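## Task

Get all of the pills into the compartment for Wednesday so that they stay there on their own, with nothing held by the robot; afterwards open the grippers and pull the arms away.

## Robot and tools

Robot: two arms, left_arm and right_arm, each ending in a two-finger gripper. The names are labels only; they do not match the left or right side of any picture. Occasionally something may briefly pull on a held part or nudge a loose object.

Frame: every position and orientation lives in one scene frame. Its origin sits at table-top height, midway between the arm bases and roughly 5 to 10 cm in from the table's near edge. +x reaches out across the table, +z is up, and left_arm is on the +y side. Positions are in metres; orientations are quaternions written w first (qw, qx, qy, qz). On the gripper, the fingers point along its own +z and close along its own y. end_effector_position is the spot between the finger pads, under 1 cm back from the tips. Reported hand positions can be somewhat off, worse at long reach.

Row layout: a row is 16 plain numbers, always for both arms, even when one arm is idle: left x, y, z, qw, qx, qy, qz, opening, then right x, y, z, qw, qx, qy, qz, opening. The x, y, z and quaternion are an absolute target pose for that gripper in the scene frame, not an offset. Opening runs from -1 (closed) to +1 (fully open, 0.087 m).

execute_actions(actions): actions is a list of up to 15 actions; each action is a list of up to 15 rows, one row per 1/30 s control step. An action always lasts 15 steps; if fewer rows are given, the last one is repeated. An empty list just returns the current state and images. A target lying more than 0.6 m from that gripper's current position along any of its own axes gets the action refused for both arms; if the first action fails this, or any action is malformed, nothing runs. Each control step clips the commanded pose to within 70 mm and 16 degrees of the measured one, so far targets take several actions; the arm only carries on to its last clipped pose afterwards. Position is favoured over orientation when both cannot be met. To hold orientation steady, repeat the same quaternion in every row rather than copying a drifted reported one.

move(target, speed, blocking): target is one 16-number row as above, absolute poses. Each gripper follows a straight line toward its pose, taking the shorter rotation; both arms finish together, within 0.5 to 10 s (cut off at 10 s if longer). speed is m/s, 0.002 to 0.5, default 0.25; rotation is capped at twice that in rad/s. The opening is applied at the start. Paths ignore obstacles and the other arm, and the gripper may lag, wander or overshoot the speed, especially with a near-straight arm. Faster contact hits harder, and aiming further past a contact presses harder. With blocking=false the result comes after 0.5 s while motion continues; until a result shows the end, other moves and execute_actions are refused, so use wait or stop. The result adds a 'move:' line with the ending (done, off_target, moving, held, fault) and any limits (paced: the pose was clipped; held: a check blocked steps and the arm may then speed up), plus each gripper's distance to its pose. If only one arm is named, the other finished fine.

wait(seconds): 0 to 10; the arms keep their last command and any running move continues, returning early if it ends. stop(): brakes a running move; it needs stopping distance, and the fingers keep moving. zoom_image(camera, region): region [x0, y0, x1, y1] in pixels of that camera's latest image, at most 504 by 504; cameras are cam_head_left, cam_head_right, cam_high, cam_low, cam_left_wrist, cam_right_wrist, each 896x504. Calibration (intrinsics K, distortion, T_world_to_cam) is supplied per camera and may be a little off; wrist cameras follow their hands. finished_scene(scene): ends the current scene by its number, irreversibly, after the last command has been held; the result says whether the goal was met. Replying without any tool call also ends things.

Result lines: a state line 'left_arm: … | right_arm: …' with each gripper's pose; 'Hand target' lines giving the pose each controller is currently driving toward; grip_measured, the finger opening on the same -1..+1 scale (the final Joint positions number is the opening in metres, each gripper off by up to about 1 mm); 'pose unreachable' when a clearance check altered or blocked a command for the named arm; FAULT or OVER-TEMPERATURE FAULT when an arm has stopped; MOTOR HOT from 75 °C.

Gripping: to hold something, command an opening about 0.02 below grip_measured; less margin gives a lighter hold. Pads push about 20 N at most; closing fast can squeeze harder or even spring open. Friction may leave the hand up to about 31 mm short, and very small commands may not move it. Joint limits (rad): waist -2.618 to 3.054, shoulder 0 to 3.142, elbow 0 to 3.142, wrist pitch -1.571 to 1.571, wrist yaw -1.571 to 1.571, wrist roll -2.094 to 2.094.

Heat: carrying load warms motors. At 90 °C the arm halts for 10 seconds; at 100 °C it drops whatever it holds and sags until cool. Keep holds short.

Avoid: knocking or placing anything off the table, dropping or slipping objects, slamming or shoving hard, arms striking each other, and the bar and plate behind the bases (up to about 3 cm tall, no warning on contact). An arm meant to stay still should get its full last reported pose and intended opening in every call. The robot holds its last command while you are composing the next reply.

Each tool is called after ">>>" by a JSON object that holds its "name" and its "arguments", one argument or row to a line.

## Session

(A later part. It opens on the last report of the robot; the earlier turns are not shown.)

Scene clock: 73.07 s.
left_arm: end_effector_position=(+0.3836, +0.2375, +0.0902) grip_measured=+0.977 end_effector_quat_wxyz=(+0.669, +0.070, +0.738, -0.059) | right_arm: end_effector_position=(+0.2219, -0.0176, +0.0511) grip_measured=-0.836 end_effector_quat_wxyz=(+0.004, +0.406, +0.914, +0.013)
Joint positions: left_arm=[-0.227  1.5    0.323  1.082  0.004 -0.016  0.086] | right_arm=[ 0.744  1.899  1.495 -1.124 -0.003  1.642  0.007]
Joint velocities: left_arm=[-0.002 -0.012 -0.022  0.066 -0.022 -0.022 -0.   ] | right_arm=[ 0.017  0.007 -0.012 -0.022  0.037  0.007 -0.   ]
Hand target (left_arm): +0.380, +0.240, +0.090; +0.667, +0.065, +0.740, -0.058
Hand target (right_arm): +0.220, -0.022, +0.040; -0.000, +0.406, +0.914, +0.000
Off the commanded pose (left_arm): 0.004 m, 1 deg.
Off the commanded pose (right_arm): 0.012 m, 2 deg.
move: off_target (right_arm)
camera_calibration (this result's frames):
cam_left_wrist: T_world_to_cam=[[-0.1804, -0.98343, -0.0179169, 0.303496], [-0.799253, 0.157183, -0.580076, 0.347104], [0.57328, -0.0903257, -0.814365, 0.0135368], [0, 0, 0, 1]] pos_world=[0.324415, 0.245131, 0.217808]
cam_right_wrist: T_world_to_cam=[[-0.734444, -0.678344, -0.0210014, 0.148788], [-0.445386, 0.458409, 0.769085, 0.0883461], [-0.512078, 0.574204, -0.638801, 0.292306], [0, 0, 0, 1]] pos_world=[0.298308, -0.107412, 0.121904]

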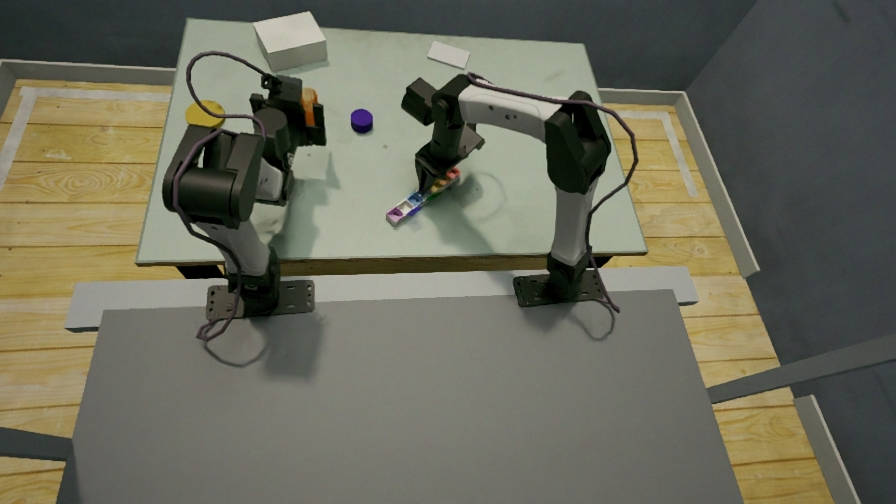

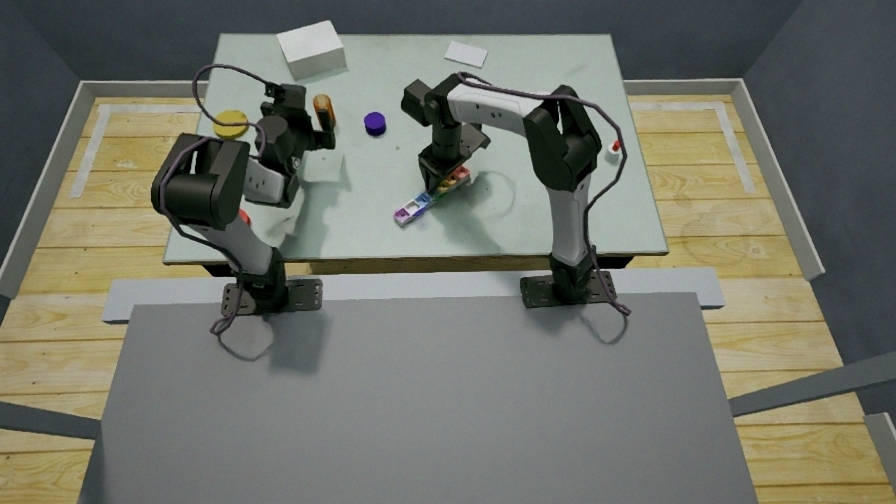

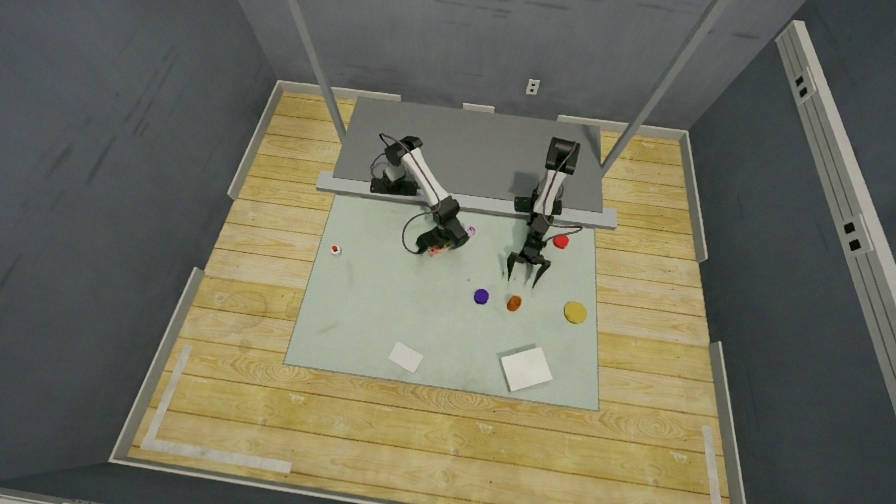

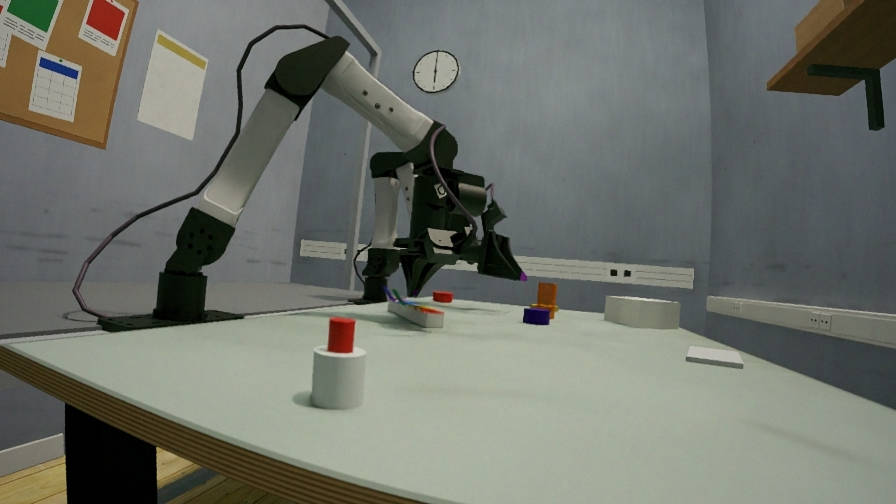

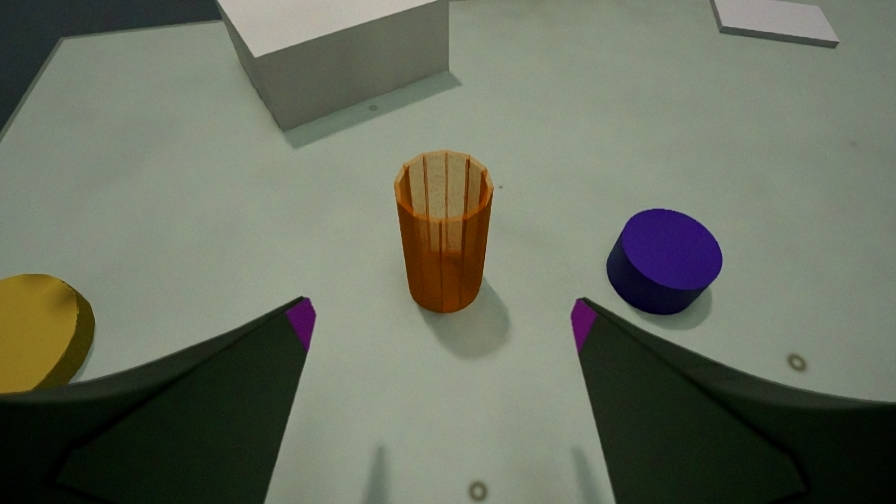

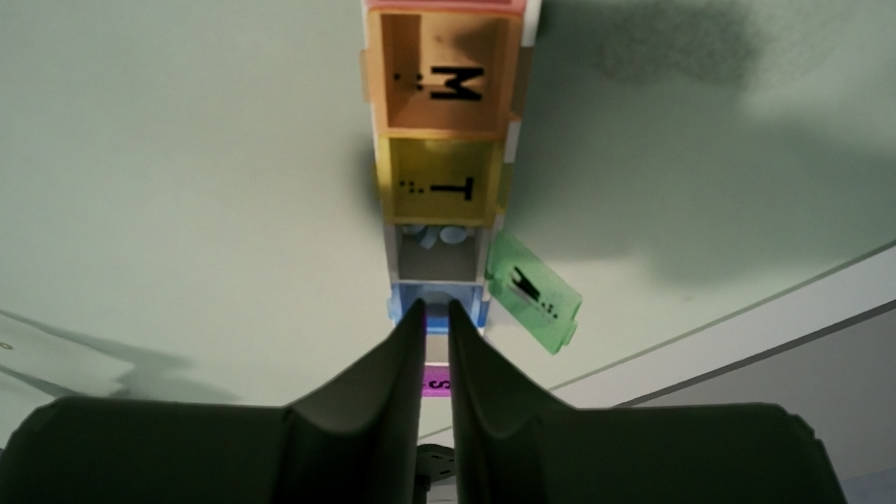

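Shift about 6 mm along the box toward the camera and lower.

>>> {"name": "move", "arguments": {
  "target": [0.38,0.24,0.09,0.667,0.065,0.74,-0.058,1,0.225,-0.028,0.022,0,0.406,0.914,0,-0.856],
  "speed": 0.04
}}

Scene clock: 75.00 s.
left_arm: end_effector_position=(+0.3835, +0.2375, +0.0901) grip_measured=+0.977 end_effector_quat_wxyz=(+0.669, +0.070, +0.738, -0.059) | right_arm: end_effector_position=(+0.2269, -0.0219, +0.0334) grip_measured=-0.836 end_effector_quat_wxyz=(+0.005, +0.405, +0.914, +0.014)
Joint positions: left_arm=[-0.227  1.5    0.323  1.082  0.004 -0.016  0.086] | right_arm=[ 0.726  1.914  1.443 -1.057 -0.003  1.622  0.007]
Joint velocities: left_arm=[ 0.012 -0.007  0.007 -0.11  -0.022 -0.022  0.001] | right_arm=[-0.012 -0.022 -0.007  0.007 -0.037 -0.051 -0.   ]
Hand target (left_arm): +0.380, +0.240, +0.090; +0.667, +0.065, +0.740, -0.058
Hand target (right_arm): +0.225, -0.028, +0.022; -0.000, +0.406, +0.914, +0.000
Off the commanded pose (left_arm): 0.004 m, 1 deg.
Off the commanded pose (right_arm): 0.013 m, 2 deg.
move: off_target (right_arm)
camera_calibration (this result's frames):
cam_left_wrist: T_world_to_cam=[[-0.180399, -0.98343, -0.0179163, 0.303496], [-0.799472, 0.157216, -0.579765, 0.347078], [0.572975, -0.0902653, -0.814587, 0.013598], [0, 0, 0, 1]] pos_world=[0.324438, 0.245128, 0.217738]
cam_right_wrist: T_world_to_cam=[[-0.73338, -0.679456, -0.0222388, 0.148957], [-0.447174, 0.457507, 0.768585, 0.106503], [-0.512045, 0.573609, -0.639361, 0.286074], [0, 0, 0, 1]] pos_world=[0.30335, -0.111611, 0.104361]

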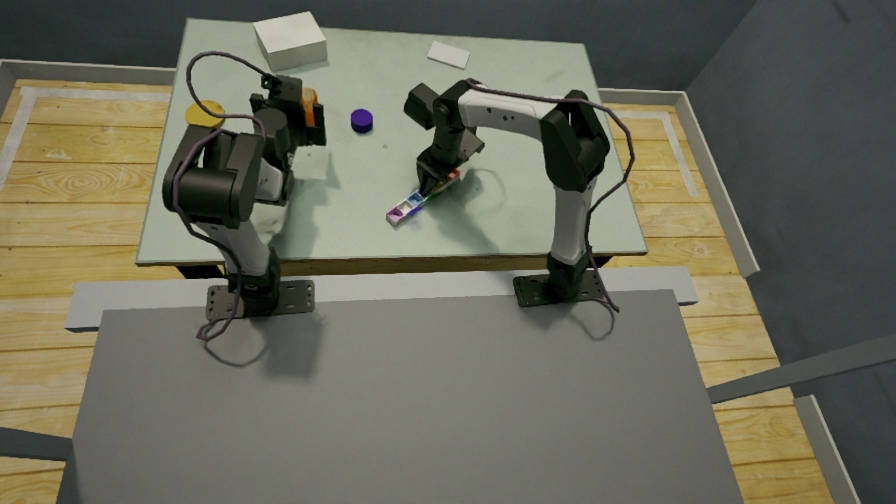

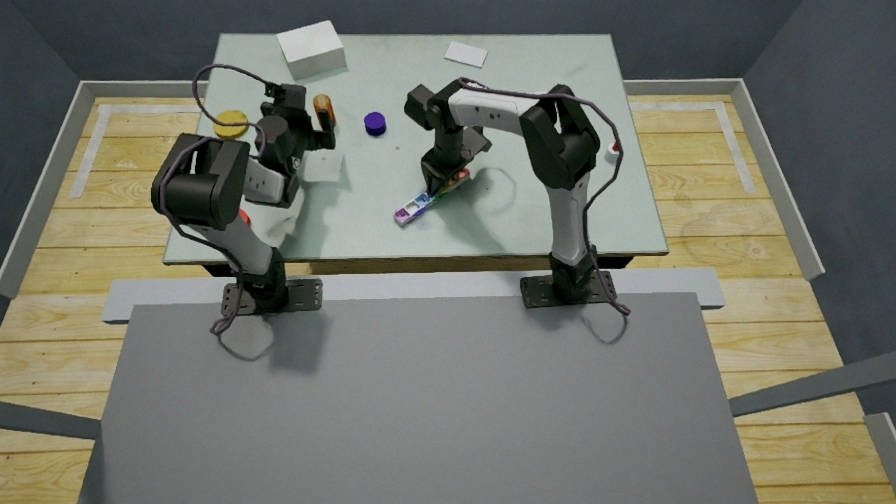

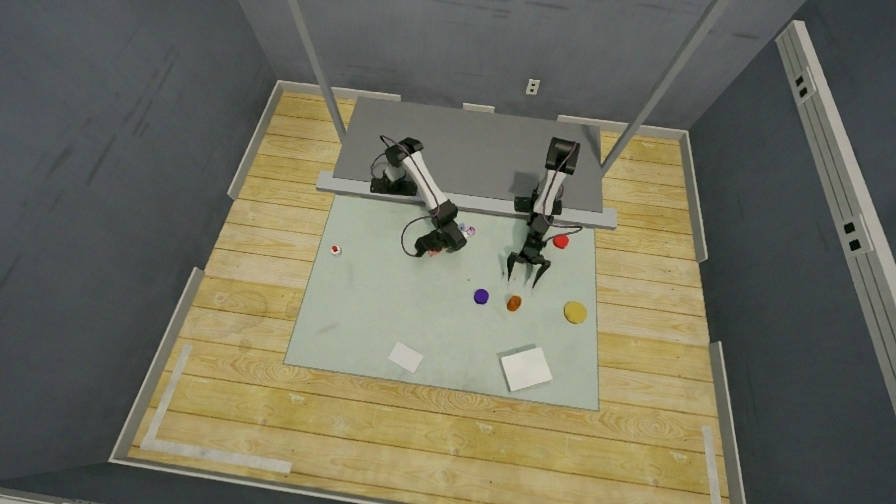

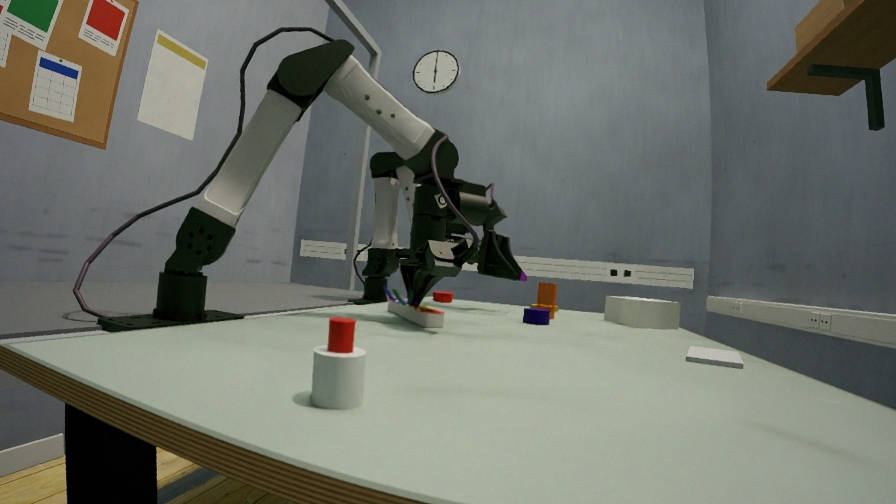

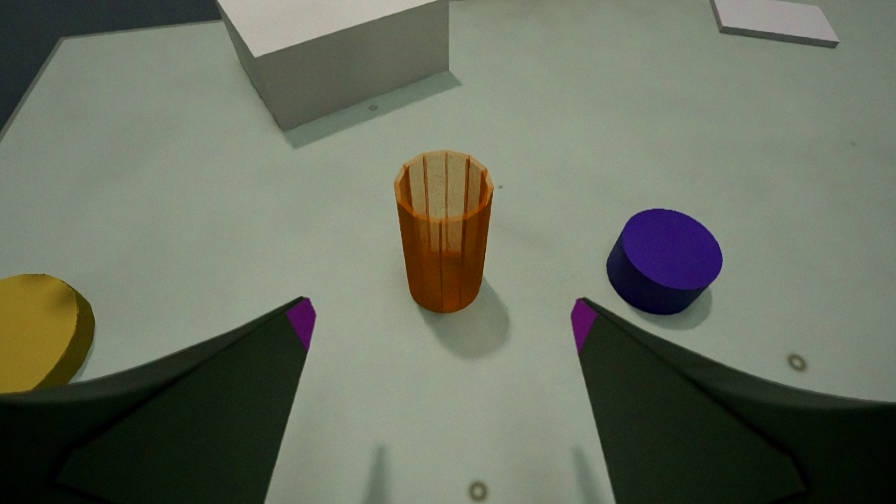

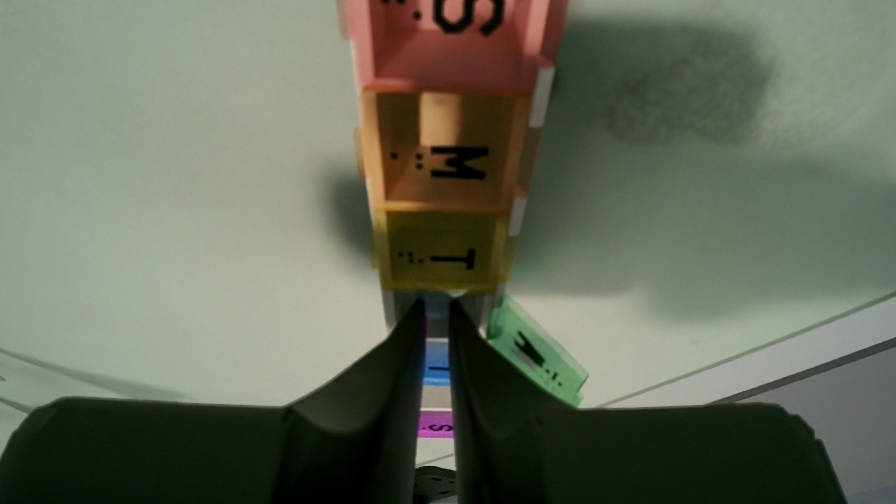

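>>> {"name": "execute_actions", "arguments": {
  "actions": [
    [[0.38,0.24,0.09,0.667,0.065,0.74,-0.058,1,0.225,-0.028,0.022,0,0.406,0.914,0,-0.72]]
  ]
}}

>>> {"name": "move", "arguments": {
  "target": [0.38,0.24,0.09,0.667,0.065,0.74,-0.058,1,0.22,-0.012,0.14,0,0.406,0.914,0,-0.72],
  "speed": 0.2
}}

>>> {"name": "zoom_image", "arguments": {
  "camera": "cam_right_wrist",
  "region": [330, 0, 580, 250]
}}

Scene clock: 78.03 s.
left_arm: end_effector_position=(+0.3835, +0.2375, +0.0901) grip_measured=+0.977 end_effector_quat_wxyz=(+0.669, +0.070, +0.738, -0.059) | right_arm: end_effector_position=(+0.2273, -0.0215, +0.0335) grip_measured=-0.720 end_effector_quat_wxyz=(+0.005, +0.405, +0.914, +0.015)
Joint positions: left_arm=[-0.227  1.5    0.323  1.082  0.004 -0.016  0.086] | right_arm=[ 0.726  1.914  1.443 -1.055 -0.003  1.622  0.012]
Joint velocities: left_arm=[ 0.007  0.007 -0.007  0.022  0.066 -0.051 -0.   ] | right_arm=[-0.007 -0.012 -0.017 -0.022  0.007  0.081 -0.   ]
Hand target (left_arm): +0.380, +0.240, +0.090; +0.667, +0.065, +0.740, -0.058
Hand target (right_arm): +0.225, -0.028, +0.022; -0.000, +0.406, +0.914, -0.000
Off the commanded pose (left_arm): 0.004 m, 1 deg.
Off the commanded pose (right_arm): 0.013 m, 2 deg.
camera_calibration (this result's frames):
cam_left_wrist: T_world_to_cam=[[-0.180399, -0.98343, -0.0179163, 0.303496], [-0.799472, 0.157216, -0.579765, 0.347078], [0.572975, -0.0902653, -0.814587, 0.013598], [0, 0, 0, 1]] pos_world=[0.324438, 0.245128, 0.217738]
cam_right_wrist: T_world_to_cam=[[-0.733086, -0.679708, -0.0241447, 0.149408], [-0.448391, 0.456301, 0.768593, 0.106734], [-0.511401, 0.574271, -0.639282, 0.285929], [0, 0, 0, 1]] pos_world=[0.303612, -0.11135, 0.104362]

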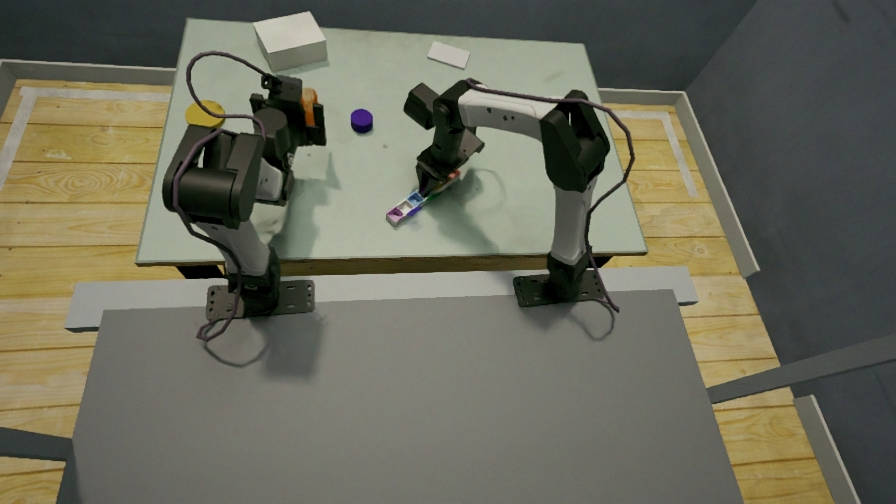

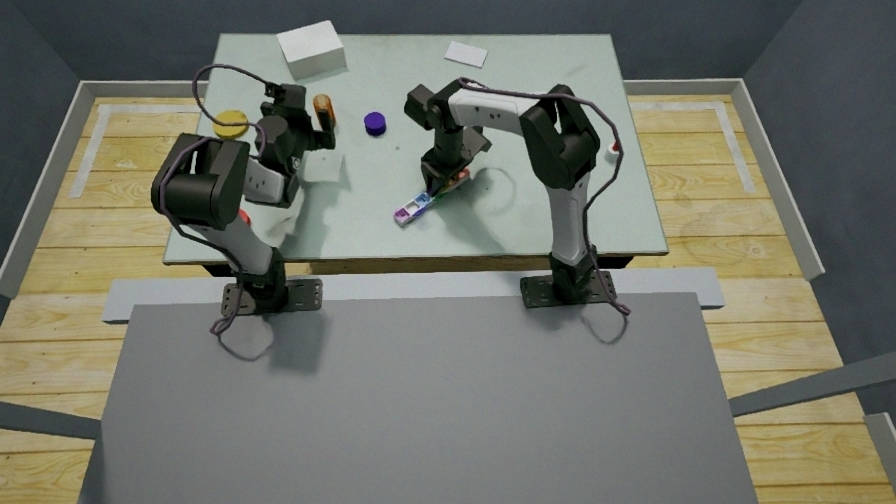

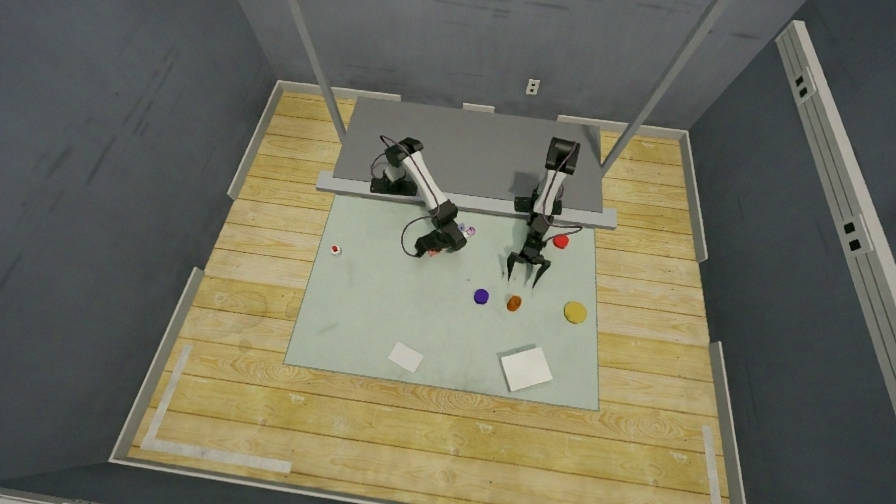

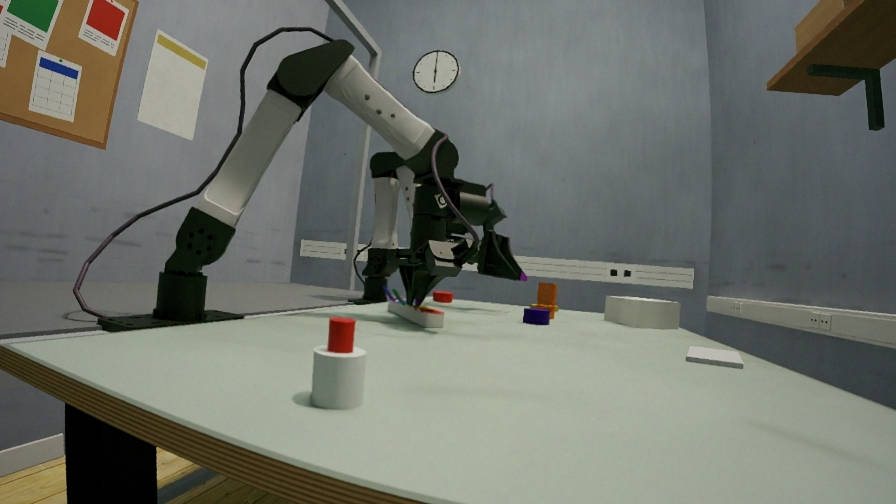

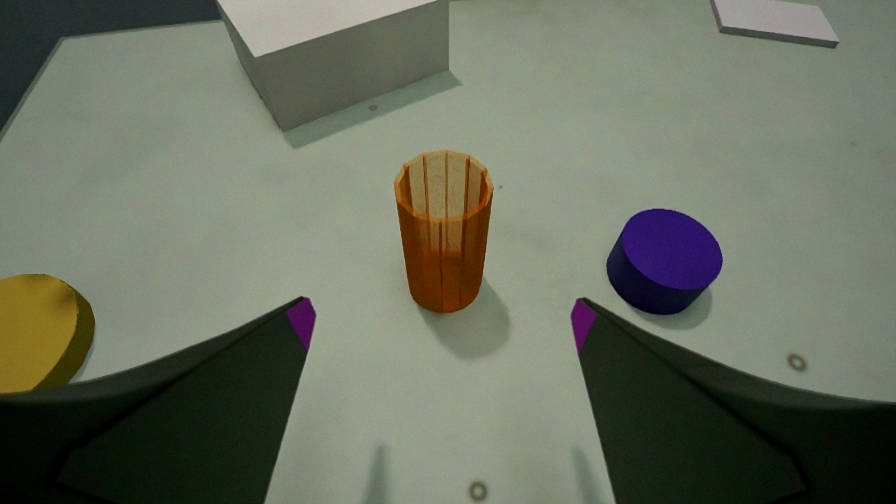

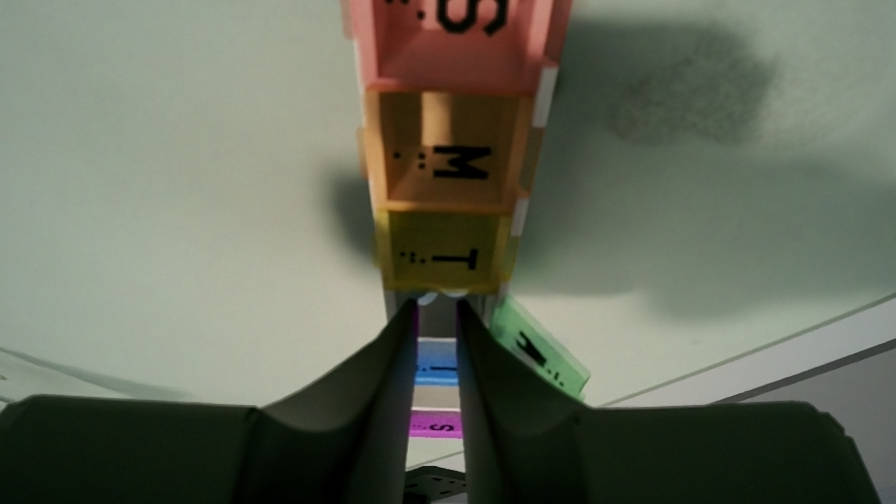

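Scene clock: 79.30 s.
left_arm: end_effector_position=(+0.3835, +0.2375, +0.0901) grip_measured=+0.977 end_effector_quat_wxyz=(+0.669, +0.070, +0.738, -0.059) | right_arm: end_effector_position=(+0.2204, -0.0155, +0.1422) grip_measured=-0.720 end_effector_quat_wxyz=(+0.003, +0.406, +0.914, +0.008)
Joint positions: left_arm=[-0.227  1.5    0.323  1.082  0.004 -0.016  0.086] | right_arm=[ 0.751  1.914  1.879 -1.504 -0.003  1.65   0.012]
Joint velocities: left_arm=[ 0.007  0.002 -0.017  0.037 -0.007  0.007 -0.001] | right_arm=[ 0.007 -0.017 -0.017 -0.037 -0.022  0.022  0.001]
Hand target (left_arm): +0.380, +0.240, +0.090; +0.667, +0.065, +0.740, -0.058
Hand target (right_arm): +0.218, -0.014, +0.140; -0.000, +0.406, +0.914, +0.000
Off the commanded pose (left_arm): 0.004 m, 1 deg.
Off the commanded pose (right_arm): 0.004 m, 1 deg.
move: done
camera_calibration (this result's frames):
cam_left_wrist: T_world_to_cam=[[-0.180399, -0.98343, -0.0179163, 0.303496], [-0.799472, 0.157216, -0.579765, 0.347078], [0.572975, -0.0902653, -0.814587, 0.013598], [0, 0, 0, 1]] pos_world=[0.324438, 0.245128, 0.217738]
cam_right_wrist: T_world_to_cam=[[-0.735616, -0.677326, -0.00992538, 0.149668], [-0.438638, 0.465119, 0.768935, 0.0152121], [-0.516204, 0.569995, -0.639249, 0.349462], [0, 0, 0, 1]] pos_world=[0.297164, -0.104893, 0.213182]

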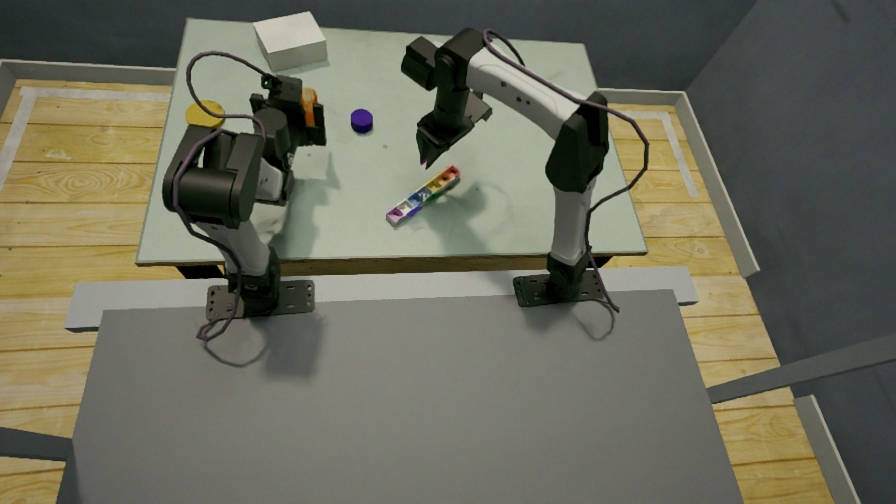

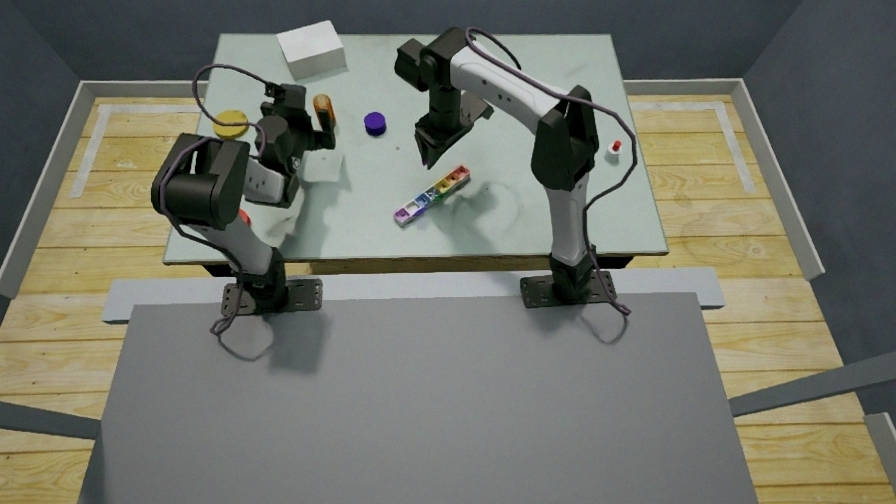

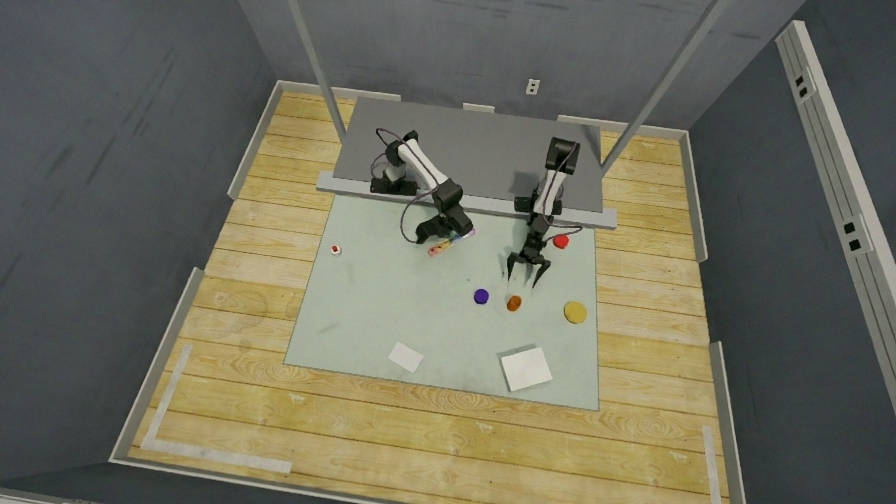

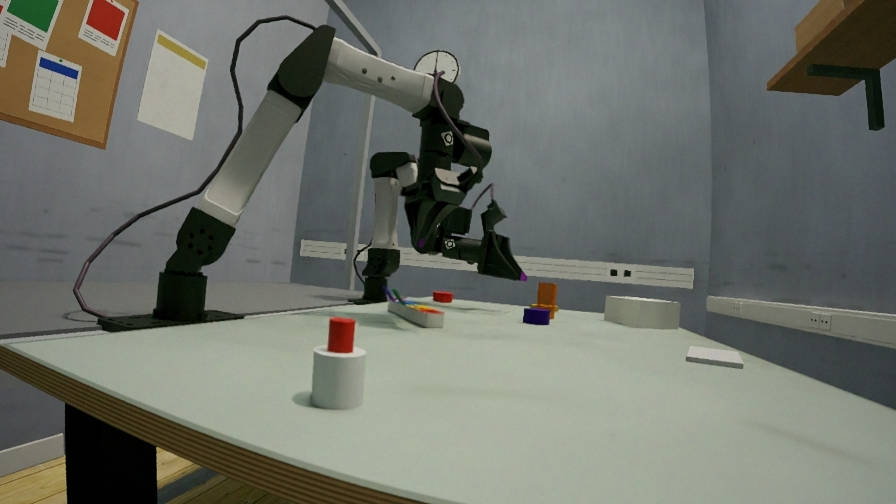

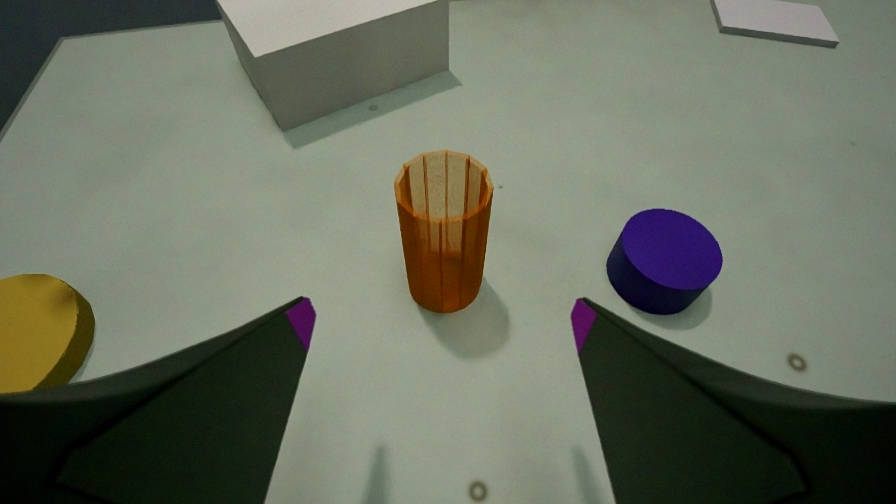

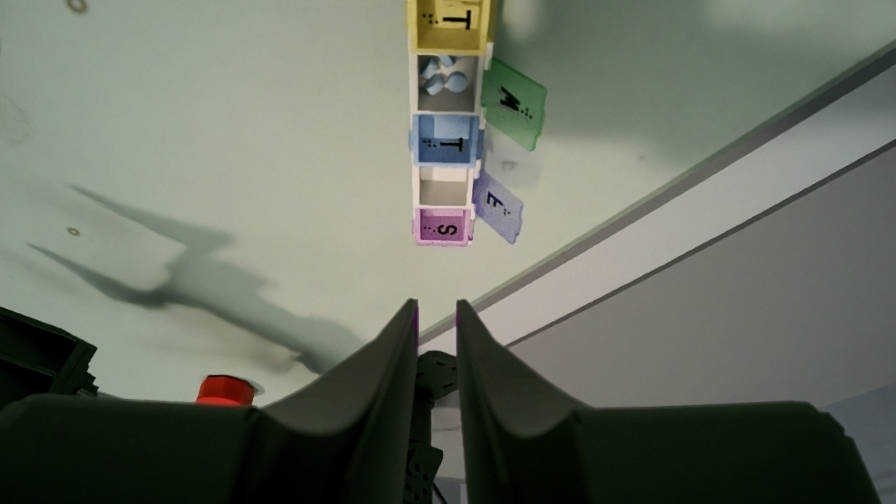

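Region (330, 0, 580, 250) of cam_right_wrist's 896x504 image, scaled by 2.016, with more detail than that image has.

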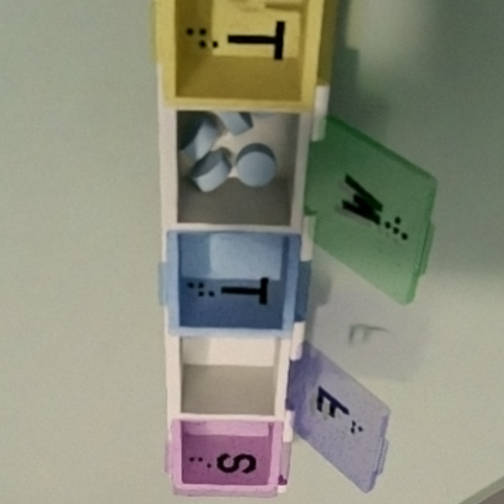

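Five visible.

>>> {"name": "finished_scene", "arguments": {
  "scene": 1
}}

The scene is finished: the task was done.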